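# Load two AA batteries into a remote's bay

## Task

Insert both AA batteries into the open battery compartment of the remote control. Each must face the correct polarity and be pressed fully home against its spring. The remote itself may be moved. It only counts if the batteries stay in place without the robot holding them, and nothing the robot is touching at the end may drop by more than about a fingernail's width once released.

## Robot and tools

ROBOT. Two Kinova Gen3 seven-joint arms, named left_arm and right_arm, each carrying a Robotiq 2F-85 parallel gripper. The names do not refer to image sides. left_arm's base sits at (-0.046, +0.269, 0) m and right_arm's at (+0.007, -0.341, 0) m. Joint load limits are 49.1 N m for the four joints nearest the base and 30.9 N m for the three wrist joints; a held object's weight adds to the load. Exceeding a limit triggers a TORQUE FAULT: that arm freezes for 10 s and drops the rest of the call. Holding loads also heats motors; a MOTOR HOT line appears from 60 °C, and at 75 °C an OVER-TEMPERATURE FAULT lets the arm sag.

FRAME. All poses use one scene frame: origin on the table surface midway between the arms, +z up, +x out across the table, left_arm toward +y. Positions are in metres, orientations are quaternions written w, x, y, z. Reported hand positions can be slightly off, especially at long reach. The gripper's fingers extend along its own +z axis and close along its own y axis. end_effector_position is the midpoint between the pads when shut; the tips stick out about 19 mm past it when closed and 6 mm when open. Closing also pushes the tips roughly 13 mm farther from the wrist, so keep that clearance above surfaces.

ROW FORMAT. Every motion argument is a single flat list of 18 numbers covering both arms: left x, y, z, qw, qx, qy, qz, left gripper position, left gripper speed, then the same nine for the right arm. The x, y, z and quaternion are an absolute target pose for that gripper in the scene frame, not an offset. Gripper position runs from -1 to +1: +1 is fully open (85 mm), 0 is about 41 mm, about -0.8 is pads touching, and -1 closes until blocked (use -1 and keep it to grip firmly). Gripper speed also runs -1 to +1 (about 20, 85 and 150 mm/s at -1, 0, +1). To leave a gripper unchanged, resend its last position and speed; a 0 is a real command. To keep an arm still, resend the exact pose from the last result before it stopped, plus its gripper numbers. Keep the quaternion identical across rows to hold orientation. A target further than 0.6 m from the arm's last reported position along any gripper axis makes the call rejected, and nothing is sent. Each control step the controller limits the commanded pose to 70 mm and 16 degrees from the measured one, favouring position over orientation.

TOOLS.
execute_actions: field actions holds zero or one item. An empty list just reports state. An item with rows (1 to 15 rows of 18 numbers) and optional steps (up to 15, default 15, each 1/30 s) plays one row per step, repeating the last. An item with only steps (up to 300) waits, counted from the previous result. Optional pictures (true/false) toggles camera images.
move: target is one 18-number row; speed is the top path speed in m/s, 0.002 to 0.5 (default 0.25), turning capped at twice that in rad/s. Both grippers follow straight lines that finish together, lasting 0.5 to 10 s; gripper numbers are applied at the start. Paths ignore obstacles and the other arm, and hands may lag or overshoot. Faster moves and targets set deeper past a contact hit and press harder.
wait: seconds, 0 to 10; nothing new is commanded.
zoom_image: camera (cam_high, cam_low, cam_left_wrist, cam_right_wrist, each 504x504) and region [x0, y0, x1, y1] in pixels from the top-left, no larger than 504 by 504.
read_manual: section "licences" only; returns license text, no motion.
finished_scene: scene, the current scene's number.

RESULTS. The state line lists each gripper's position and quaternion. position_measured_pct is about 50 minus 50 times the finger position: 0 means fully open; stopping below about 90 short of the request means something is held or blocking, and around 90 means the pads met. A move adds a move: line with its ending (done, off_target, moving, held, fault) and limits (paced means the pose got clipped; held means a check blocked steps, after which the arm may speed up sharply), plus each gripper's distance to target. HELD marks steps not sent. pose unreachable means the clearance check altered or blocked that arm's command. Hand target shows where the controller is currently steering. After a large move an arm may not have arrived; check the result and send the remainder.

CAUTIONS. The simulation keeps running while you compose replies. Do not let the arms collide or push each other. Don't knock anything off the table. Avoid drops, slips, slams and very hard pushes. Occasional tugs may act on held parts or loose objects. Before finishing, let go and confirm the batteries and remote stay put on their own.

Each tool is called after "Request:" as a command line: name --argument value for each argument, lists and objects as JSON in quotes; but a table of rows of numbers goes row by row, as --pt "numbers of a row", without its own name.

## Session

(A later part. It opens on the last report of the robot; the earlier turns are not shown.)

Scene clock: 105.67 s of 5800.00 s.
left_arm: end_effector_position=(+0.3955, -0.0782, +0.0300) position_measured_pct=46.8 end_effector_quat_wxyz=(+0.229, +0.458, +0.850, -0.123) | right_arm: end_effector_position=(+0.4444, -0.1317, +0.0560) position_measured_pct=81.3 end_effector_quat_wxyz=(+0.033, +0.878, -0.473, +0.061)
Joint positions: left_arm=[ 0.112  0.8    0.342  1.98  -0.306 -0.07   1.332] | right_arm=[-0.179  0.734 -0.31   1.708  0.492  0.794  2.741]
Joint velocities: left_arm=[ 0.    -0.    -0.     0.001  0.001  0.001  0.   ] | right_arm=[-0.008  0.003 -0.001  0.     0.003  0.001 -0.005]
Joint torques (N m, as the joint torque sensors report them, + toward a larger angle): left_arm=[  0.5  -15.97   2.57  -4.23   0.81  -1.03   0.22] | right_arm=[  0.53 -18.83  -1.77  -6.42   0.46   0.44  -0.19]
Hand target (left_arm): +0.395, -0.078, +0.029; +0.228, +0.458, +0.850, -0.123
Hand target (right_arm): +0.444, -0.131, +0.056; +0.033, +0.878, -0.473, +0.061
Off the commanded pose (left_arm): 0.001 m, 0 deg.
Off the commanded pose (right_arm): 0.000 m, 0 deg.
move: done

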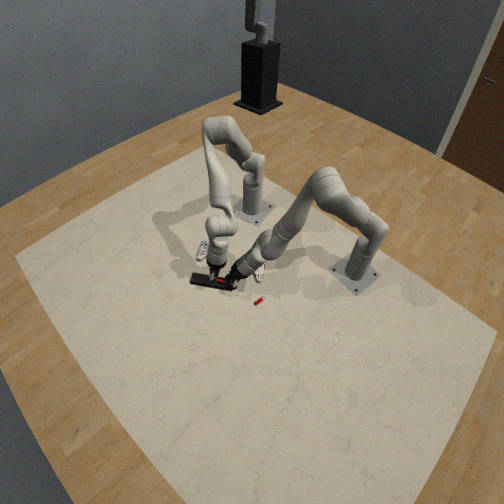

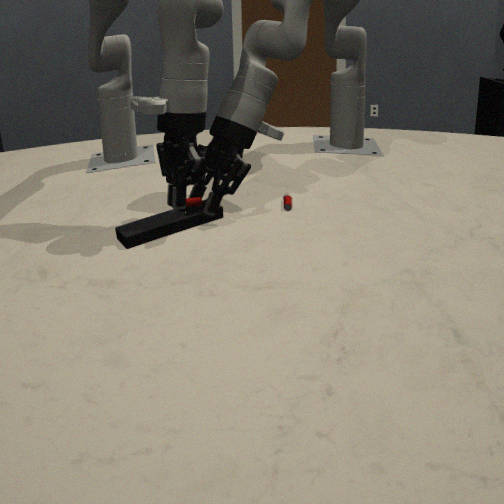

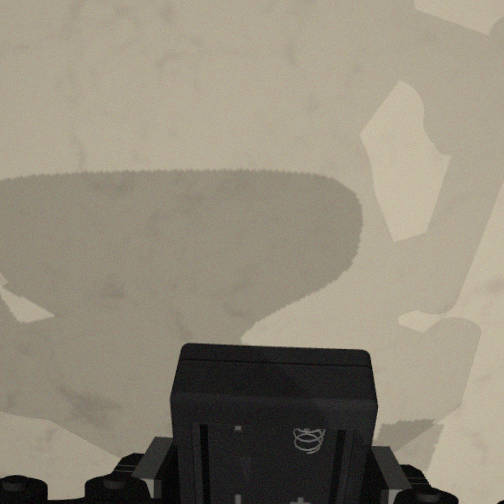

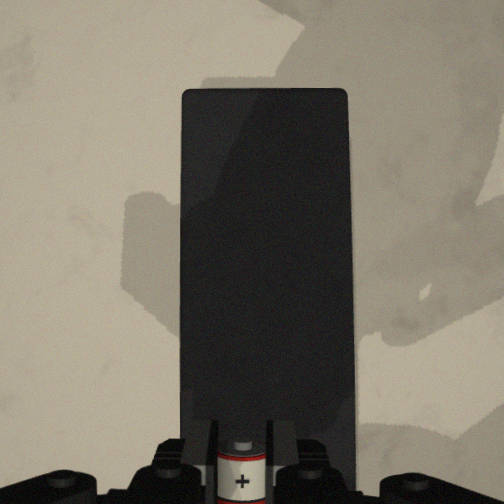

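Request:
move --target '[0.395,-0.078,0.029,0.228,0.458,0.85,-0.123,-1,0,0.4458,-0.1298,0.047,0.033,0.878,-0.473,0.061,-1,0]' --speed 0.015

Request:
move --target '[0.395,-0.078,0.029,0.228,0.458,0.85,-0.123,-1,0,0.4458,-0.1298,0.047,0.033,0.878,-0.473,0.061,-0.4,-0.7]'

Request:
move --target '[0.395,-0.078,0.029,0.228,0.458,0.85,-0.123,-1,0,0.459,-0.152,0.1,0,0.88,-0.474,0,-0.4,0]' --speed 0.08

Request:
move --target '[0.395,-0.078,0.029,0.228,0.458,0.85,-0.123,-1,0,0.469,-0.1655,0.09,-0.162,0.827,-0.445,-0.301,-1,0]' --speed 0.1

Request:
zoom_image --camera "cam_low" --region '[120, 150, 250, 254]'

Scene clock: 118.00 s of 5800.00 s.
left_arm: end_effector_position=(+0.3956, -0.0782, +0.0300) position_measured_pct=46.8 end_effector_quat_wxyz=(+0.229, +0.458, +0.850, -0.123) | right_arm: end_effector_position=(+0.4458, -0.1298, +0.0471) position_measured_pct=81.3 end_effector_quat_wxyz=(+0.033, +0.878, -0.473, +0.061)
Joint positions: left_arm=[ 0.112  0.8    0.342  1.979 -0.306 -0.07   1.332] | right_arm=[-0.187  0.752 -0.303  1.706  0.501  0.777  2.731]
Joint velocities: left_arm=[ 0.     0.    -0.001 -0.001 -0.001  0.001  0.002] | right_arm=[-0.001  0.003  0.001 -0.     0.002 -0.002 -0.001]
Joint torques (N m, as the joint torque sensors report them, + toward a larger angle): left_arm=[  0.37 -15.74   2.65  -4.18   0.61  -1.27   0.07] | right_arm=[ -0.37 -18.79  -1.54  -6.21   0.59   0.3   -0.31]
Hand target (left_arm): +0.395, -0.078, +0.029; +0.228, +0.458, +0.850, -0.123
Hand target (right_arm): +0.446, -0.130, +0.047; +0.033, +0.878, -0.473, +0.061
Off the commanded pose (left_arm): 0.001 m, 0 deg.
Off the commanded pose (right_arm): 0.000 m, 0 deg.
After step 90, 8.50 s passed at rest.
move: done

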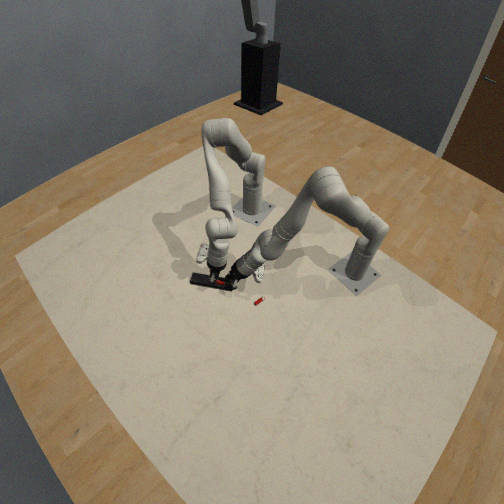

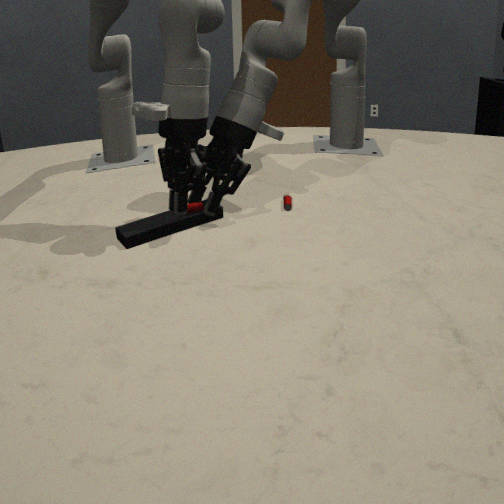

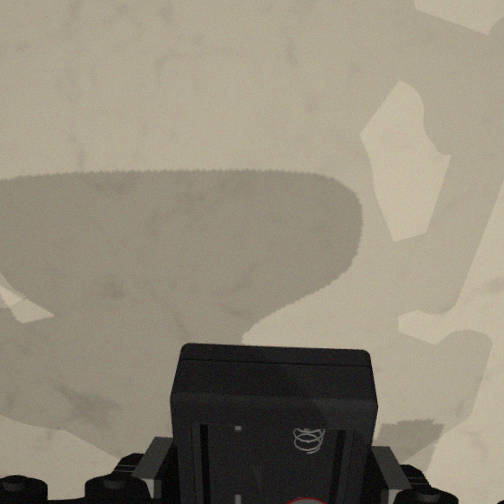

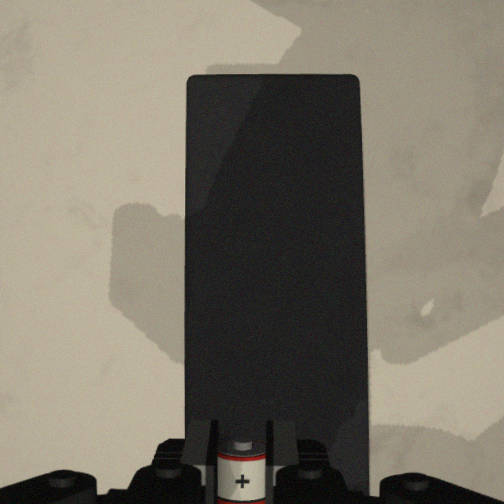

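Scene clock: 118.70 s of 5800.00 s.
left_arm: end_effector_position=(+0.3956, -0.0782, +0.0300) position_measured_pct=46.8 end_effector_quat_wxyz=(+0.229, +0.458, +0.850, -0.123) | right_arm: end_effector_position=(+0.4458, -0.1298, +0.0470) position_measured_pct=69.8 end_effector_quat_wxyz=(+0.033, +0.878, -0.473, +0.061)
Joint positions: left_arm=[ 0.112  0.8    0.342  1.979 -0.306 -0.07   1.332] | right_arm=[-0.187  0.752 -0.303  1.706  0.502  0.777  2.731]
Joint velocities: left_arm=[-0.002  0.    -0.     0.    -0.001  0.     0.   ] | right_arm=[-0.001 -0.001  0.     0.     0.    -0.001 -0.   ]
Joint torques (N m, as the joint torque sensors report them, + toward a larger angle): left_arm=[  0.24 -15.56   2.74  -4.4    0.48  -1.01  -0.09] | right_arm=[ -0.31 -18.75  -1.59  -6.22   0.56   0.12  -0.03]
Hand target (left_arm): +0.395, -0.078, +0.029; +0.228, +0.458, +0.850, -0.123
Hand target (right_arm): +0.446, -0.130, +0.047; +0.033, +0.878, -0.473, +0.061
Off the commanded pose (left_arm): 0.001 m, 0 deg.
Off the commanded pose (right_arm): 0.000 m, 0 deg.
move: done

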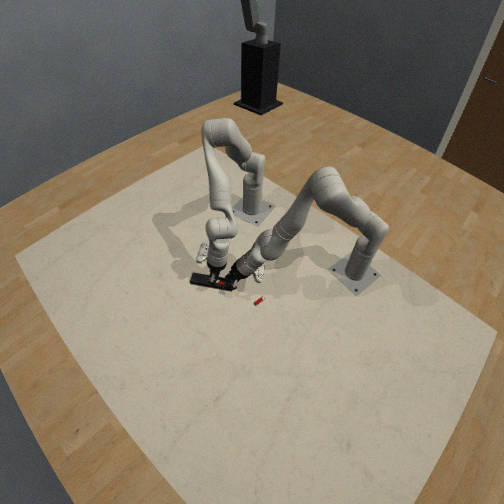

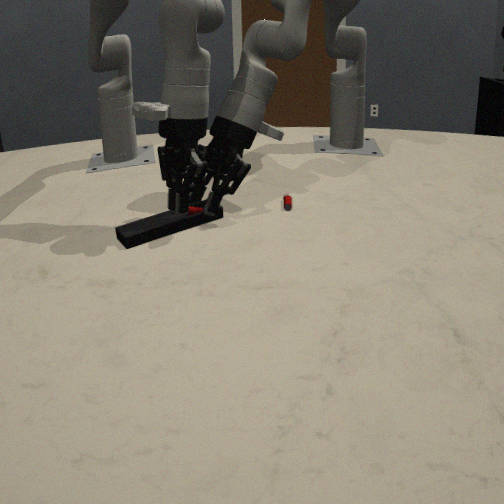

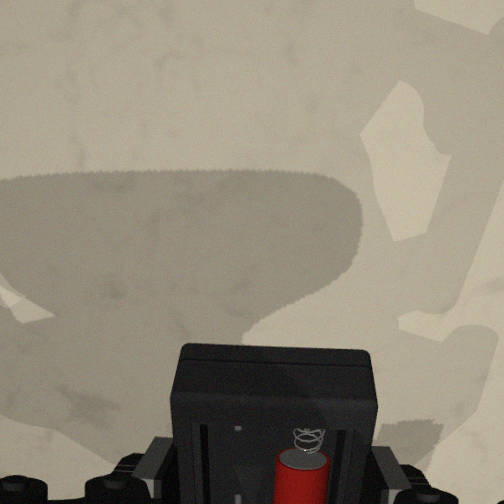

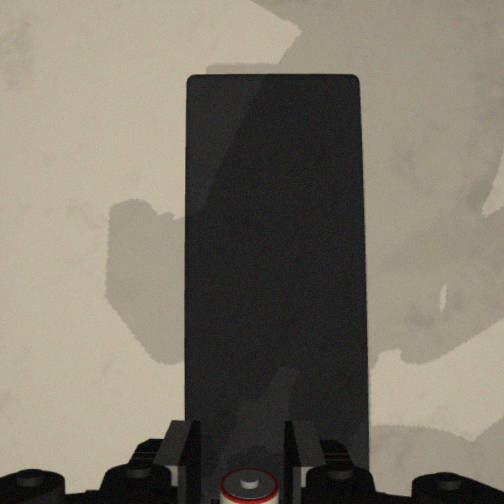

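Scene clock: 119.90 s of 5800.00 s.
left_arm: end_effector_position=(+0.3956, -0.0781, +0.0300) position_measured_pct=46.8 end_effector_quat_wxyz=(+0.229, +0.458, +0.850, -0.123) | right_arm: end_effector_position=(+0.4591, -0.1517, +0.1001) position_measured_pct=69.8 end_effector_quat_wxyz=(-0.000, +0.881, -0.474, +0.000)
Joint positions: left_arm=[ 0.112  0.8    0.342  1.979 -0.306 -0.07   1.332] | right_arm=[ 0.033  0.685 -0.432  1.636  0.347  0.897  2.985]
Joint velocities: left_arm=[-0.    -0.001 -0.     0.001  0.    -0.001 -0.002] | right_arm=[ 0.01  -0.001  0.002 -0.003 -0.004  0.003  0.006]
Joint torques (N m, as the joint torque sensors report them, + toward a larger angle): left_arm=[  0.39 -15.93   3.1   -4.31   0.41  -1.02  -0.06] | right_arm=[ -0.22 -18.69  -2.42  -7.1    0.35   0.15  -0.13]
Hand target (left_arm): +0.395, -0.078, +0.029; +0.228, +0.458, +0.850, -0.123
Hand target (right_arm): +0.459, -0.152, +0.100; -0.000, +0.880, -0.474, +0.000
Off the commanded pose (left_arm): 0.001 m, 0 deg.
Off the commanded pose (right_arm): 0.000 m, 0 deg.
move: done

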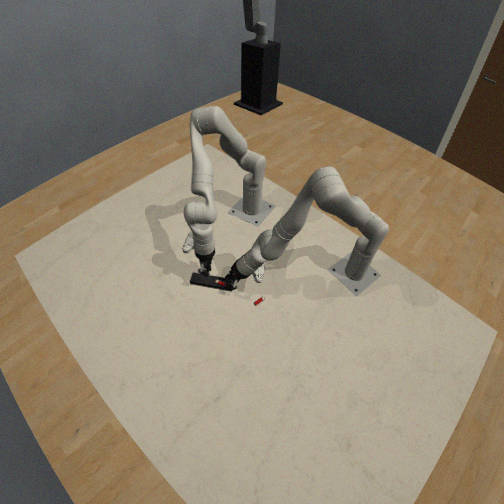

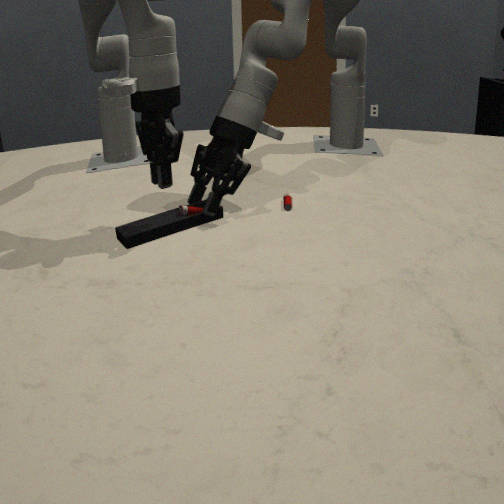

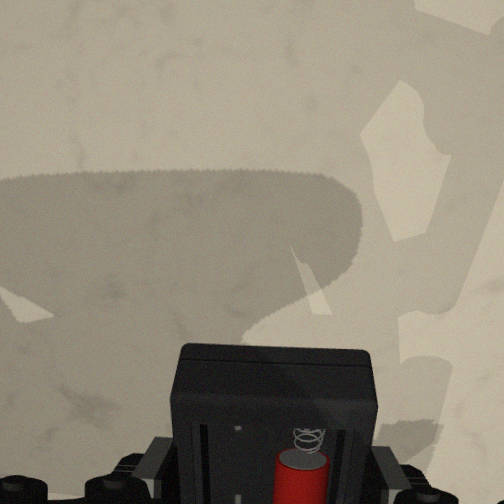

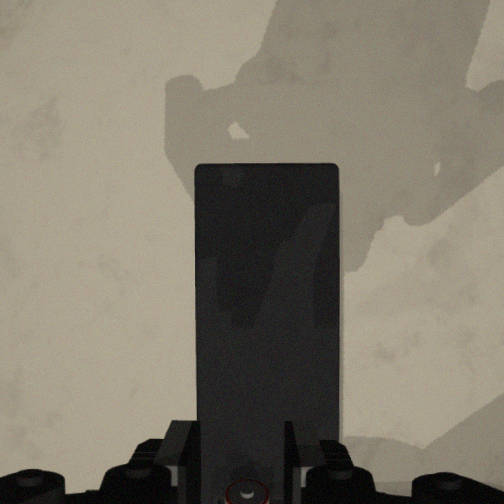

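Scene clock: 123.70 s of 5800.00 s.
left_arm: end_effector_position=(+0.3956, -0.0782, +0.0300) position_measured_pct=46.8 end_effector_quat_wxyz=(+0.229, +0.458, +0.850, -0.123) | right_arm: end_effector_position=(+0.4692, -0.1660, +0.0903) position_measured_pct=91.7 end_effector_quat_wxyz=(-0.163, +0.827, -0.446, -0.300)
Joint positions: left_arm=[ 0.112  0.8    0.342  1.979 -0.306 -0.07   1.332] | right_arm=[ 0.525  1.04  -0.741  1.354 -0.022  1.179  3.525]
Joint velocities: left_arm=[-0.001 -0.001 -0.    -0.    -0.001  0.     0.002] | right_arm=[ 0.004  0.008 -0.    -0.005 -0.003  0.005  0.004]
Joint torques (N m, as the joint torque sensors report them, + toward a larger angle): left_arm=[  0.33 -15.73   2.56  -4.58   0.39  -1.21   0.03] | right_arm=[ -0.11 -19.82  -5.96  -5.34  -1.18   0.67  -0.19]
Hand target (left_arm): +0.395, -0.078, +0.029; +0.228, +0.458, +0.850, -0.123
Hand target (right_arm): +0.469, -0.166, +0.090; -0.163, +0.827, -0.446, -0.300
Off the commanded pose (left_arm): 0.001 m, 0 deg.
Off the commanded pose (right_arm): 0.001 m, 0 deg.
move: done

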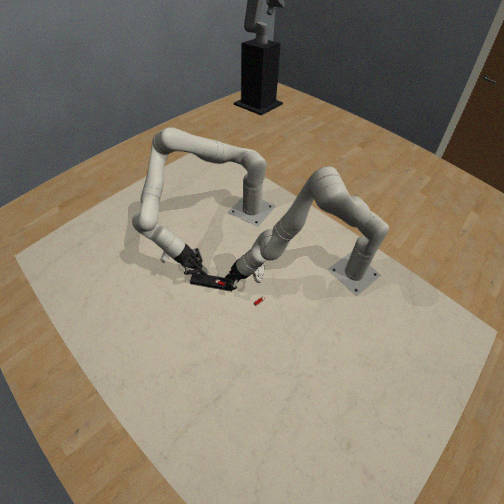

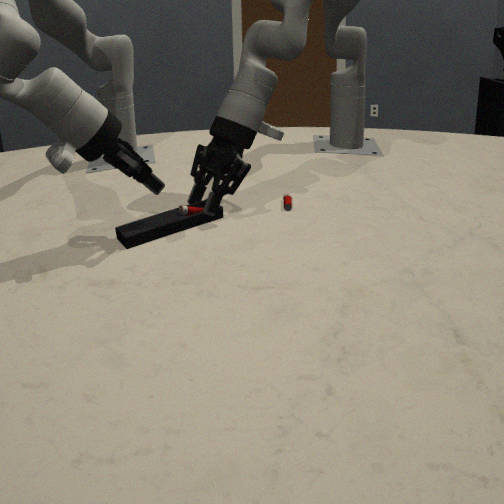

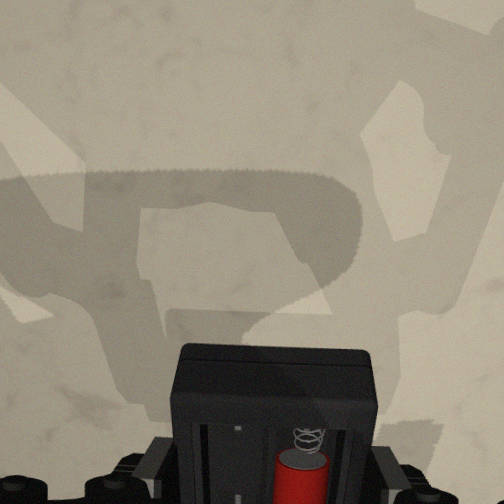

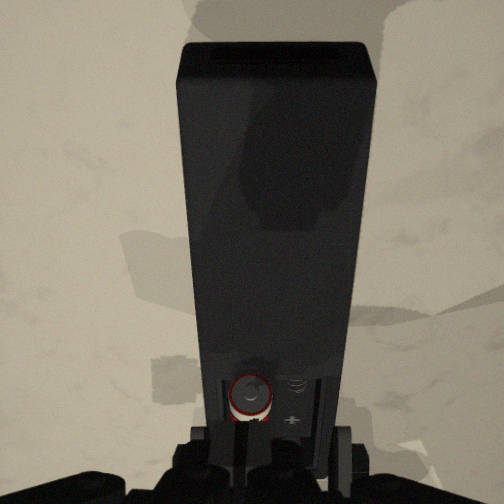

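Region (120, 150, 250, 254) of cam_low's 504x504 image, scaled by 3.877, with more detail than that image has; it fills the top 403 rows of this view, and the rest is white.

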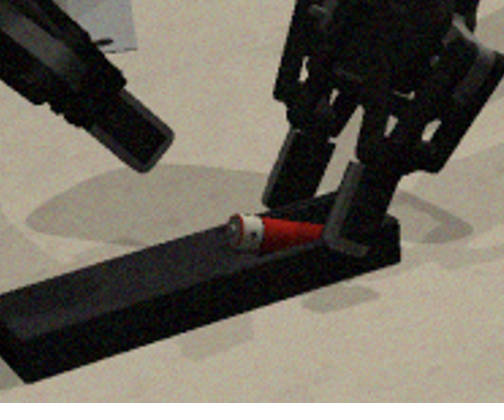

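Request:
move --target '[0.395,-0.078,0.029,0.228,0.458,0.85,-0.123,-1,0,0.464,-0.1575,0.056,-0.162,0.827,-0.445,-0.301,-1,0]' --speed 0.04

Request:
move --target '[0.395,-0.078,0.029,0.228,0.458,0.85,-0.123,-1,0,0.4516,-0.1442,0.053,-0.162,0.827,-0.445,-0.301,-1,0]' --speed 0.015

Request:
move --target '[0.395,-0.078,0.029,0.228,0.458,0.85,-0.123,-1,0,0.445,-0.1342,0.049,-0.162,0.827,-0.445,-0.301,-1,0]' --speed 0.012

Request:
move --target '[0.395,-0.078,0.029,0.228,0.458,0.85,-0.123,-1,0,0.44,-0.1267,0.045,-0.162,0.827,-0.445,-0.301,-1,0]' --speed 0.01

Request:
zoom_image --camera "cam_low" --region '[120, 150, 250, 254]'

Scene clock: 137.77 s of 5800.00 s.
left_arm: end_effector_position=(+0.3956, -0.0781, +0.0300) position_measured_pct=46.8 end_effector_quat_wxyz=(+0.229, +0.458, +0.850, -0.123) | right_arm: end_effector_position=(+0.4640, -0.1575, +0.0561) position_measured_pct=91.7 end_effector_quat_wxyz=(-0.162, +0.828, -0.445, -0.301)
Joint positions: left_arm=[ 0.112  0.8    0.342  1.979 -0.306 -0.07   1.332] | right_arm=[ 0.508  1.091 -0.727  1.378 -0.006  1.11   3.537]
Joint velocities: left_arm=[ 0.001 -0.     0.     0.001 -0.    -0.001 -0.002] | right_arm=[-0.001  0.002 -0.     0.     0.001 -0.002  0.   ]
Joint torques (N m, as the joint torque sensors report them, + toward a larger angle): left_arm=[  0.65 -15.55   2.89  -4.52   0.56  -1.2    0.02] | right_arm=[ -0.53 -21.07  -6.17  -4.82  -1.27   0.86  -0.23]
Hand target (left_arm): +0.395, -0.078, +0.029; +0.228, +0.458, +0.850, -0.123
Hand target (right_arm): +0.464, -0.157, +0.056; -0.162, +0.827, -0.445, -0.301
Off the commanded pose (left_arm): 0.001 m, 0 deg.
Off the commanded pose (right_arm): 0.000 m, 0 deg.
After step 90, 9.87 s passed at rest.
move: done

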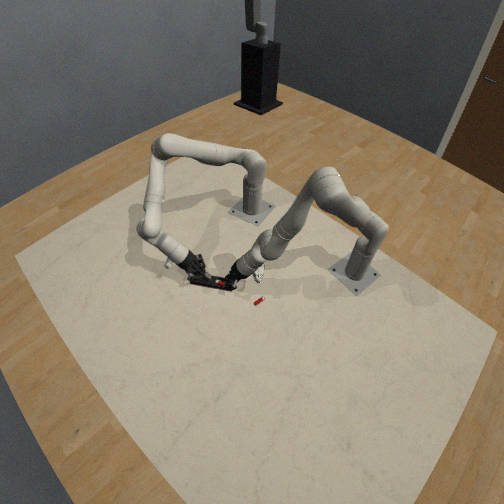

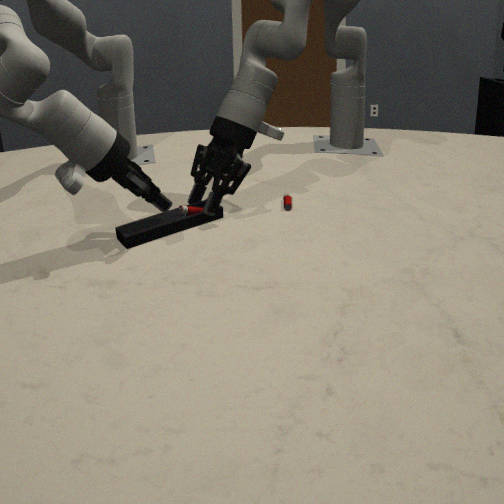

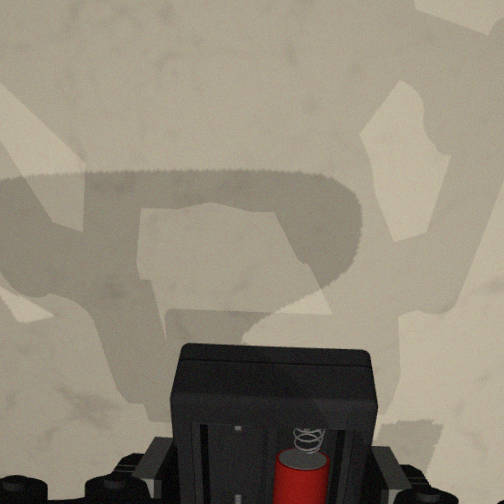

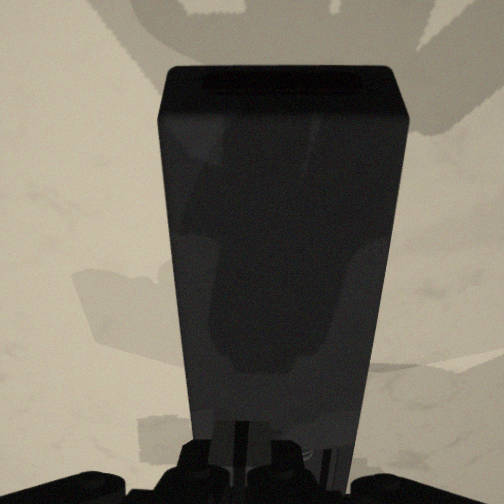

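Scene clock: 139.23 s of 5800.00 s.
left_arm: end_effector_position=(+0.3956, -0.0781, +0.0300) position_measured_pct=46.8 end_effector_quat_wxyz=(+0.229, +0.458, +0.850, -0.123) | right_arm: end_effector_position=(+0.4516, -0.1442, +0.0530) position_measured_pct=91.7 end_effector_quat_wxyz=(-0.162, +0.827, -0.445, -0.301)
Joint positions: left_arm=[ 0.112  0.8    0.342  1.979 -0.306 -0.07   1.332] | right_arm=[ 0.497  1.082 -0.733  1.429 -0.012  1.06   3.523]
Joint velocities: left_arm=[ 0.    -0.    -0.     0.     0.001 -0.001  0.   ] | right_arm=[-0.001 -0.002  0.001  0.003  0.    -0.002 -0.001]
Joint torques (N m, as the joint torque sensors report them, + toward a larger angle): left_arm=[  0.58 -15.74   2.62  -4.59   0.59  -1.21   0.09] | right_arm=[  0.12 -19.95  -6.14  -4.96  -1.39   1.02  -0.18]
Hand target (left_arm): +0.395, -0.078, +0.029; +0.228, +0.458, +0.850, -0.123
Hand target (right_arm): +0.452, -0.144, +0.053; -0.162, +0.828, -0.445, -0.301
Off the commanded pose (left_arm): 0.001 m, 0 deg.
Off the commanded pose (right_arm): 0.000 m, 0 deg.
move: done

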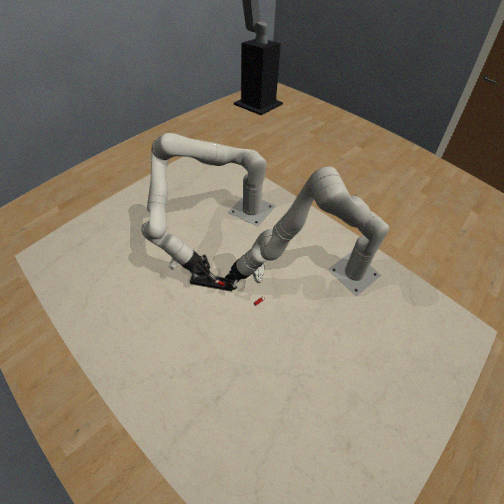

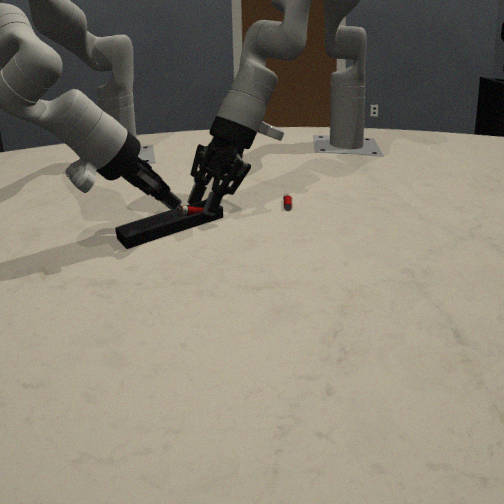

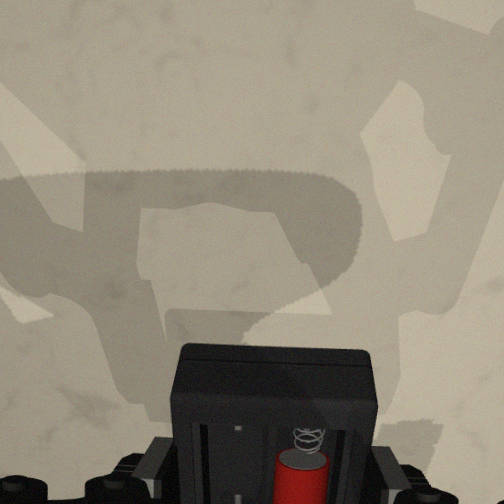

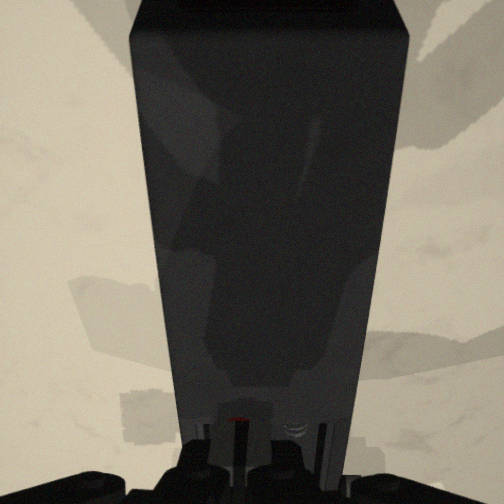

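Scene clock: 140.50 s of 5800.00 s.
left_arm: end_effector_position=(+0.3956, -0.0781, +0.0300) position_measured_pct=46.8 end_effector_quat_wxyz=(+0.229, +0.458, +0.850, -0.123) | right_arm: end_effector_position=(+0.4454, -0.1346, +0.0491) position_measured_pct=91.7 end_effector_quat_wxyz=(-0.162, +0.827, -0.446, -0.301)
Joint positions: left_arm=[ 0.112  0.8    0.342  1.979 -0.306 -0.07   1.332] | right_arm=[ 0.484  1.081 -0.734  1.454 -0.014  1.027  3.513]
Joint velocities: left_arm=[ 0.001 -0.     0.     0.    -0.    -0.001  0.   ] | right_arm=[-0.002 -0.001 -0.     0.001  0.    -0.001 -0.001]
Joint torques (N m, as the joint torque sensors report them, + toward a larger angle): left_arm=[  0.62 -15.76   2.62  -4.67   0.65  -1.18   0.17] | right_arm=[ -0.57 -19.54  -6.37  -4.42  -1.42   0.48  -0.23]
Hand target (left_arm): +0.395, -0.078, +0.029; +0.228, +0.458, +0.850, -0.123
Hand target (right_arm): +0.445, -0.134, +0.049; -0.162, +0.827, -0.445, -0.301
Off the commanded pose (left_arm): 0.001 m, 0 deg.
Off the commanded pose (right_arm): 0.001 m, 0 deg.
move: done

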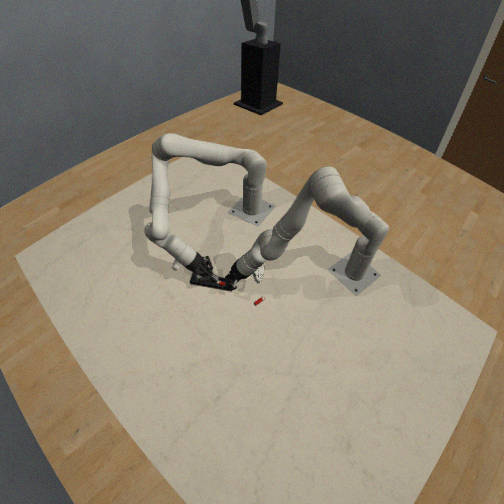

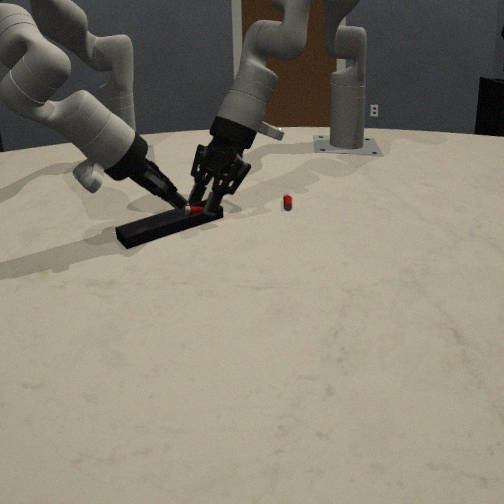

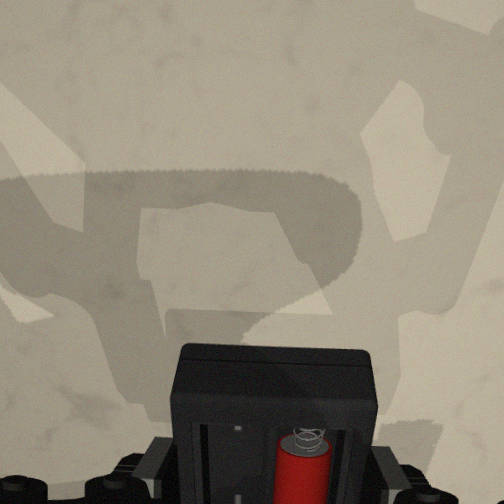

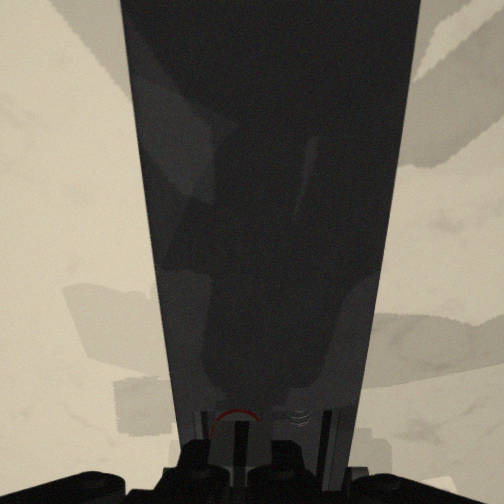

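Scene clock: 141.77 s of 5800.00 s.
left_arm: end_effector_position=(+0.3954, -0.0776, +0.0300) position_measured_pct=46.8 end_effector_quat_wxyz=(+0.229, +0.458, +0.850, -0.123) | right_arm: end_effector_position=(+0.4433, -0.1293, +0.0458) position_measured_pct=91.7 end_effector_quat_wxyz=(-0.163, +0.827, -0.447, -0.298)
Joint positions: left_arm=[ 0.112  0.799  0.342  1.98  -0.306 -0.069  1.333] | right_arm=[ 0.477  1.08  -0.734  1.47  -0.014  1.001  3.506]
Joint velocities: left_arm=[ 0.001 -0.    -0.     0.001 -0.     0.001  0.002] | right_arm=[-0.     0.    -0.002  0.001  0.001 -0.002 -0.001]
Joint torques (N m, as the joint torque sensors report them, + toward a larger angle): left_arm=[  0.14 -15.35   3.18  -4.68   0.38  -1.4   -0.01] | right_arm=[ -2.99 -17.26  -7.61  -2.51  -1.76   1.19  -0.14]
Hand target (left_arm): +0.395, -0.078, +0.029; +0.228, +0.458, +0.850, -0.123
Hand target (right_arm): +0.440, -0.127, +0.045; -0.162, +0.827, -0.445, -0.301
Off the commanded pose (left_arm): 0.001 m, 0 deg.
Off the commanded pose (right_arm): 0.004 m, 0 deg.
move: off_target (right_arm)

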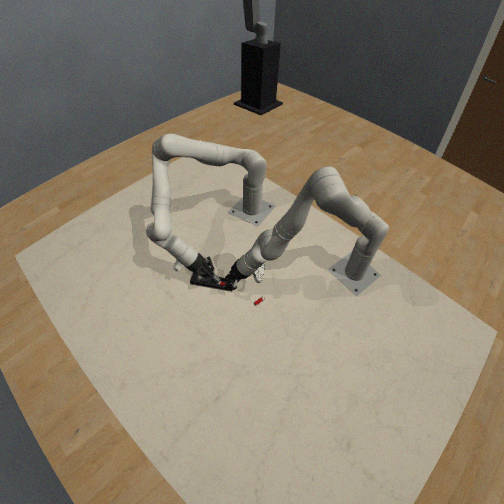

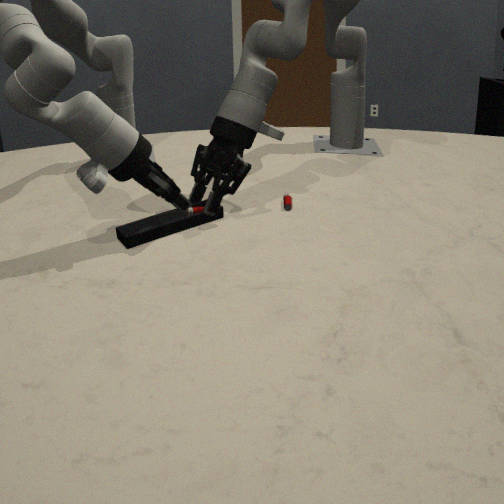

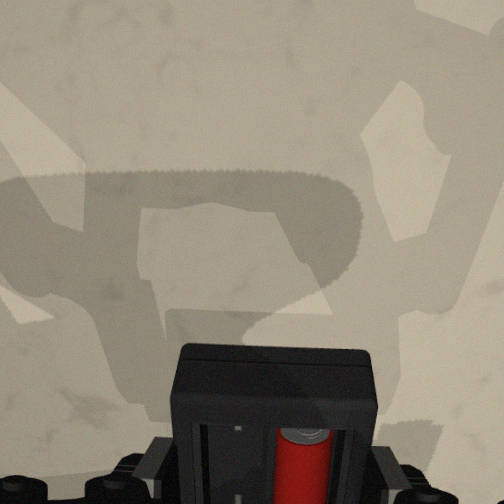

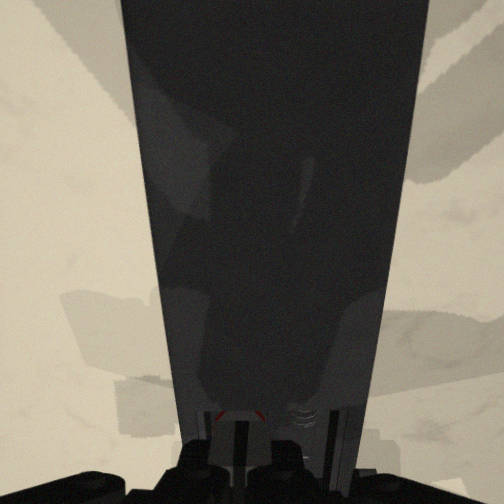

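Region (120, 150, 250, 254) of cam_low's 504x504 image, scaled by 3.877, with more detail than that image has; it fills the top 403 rows of this view, and the rest is white.

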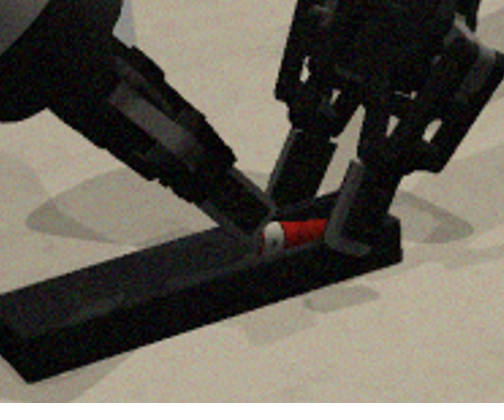

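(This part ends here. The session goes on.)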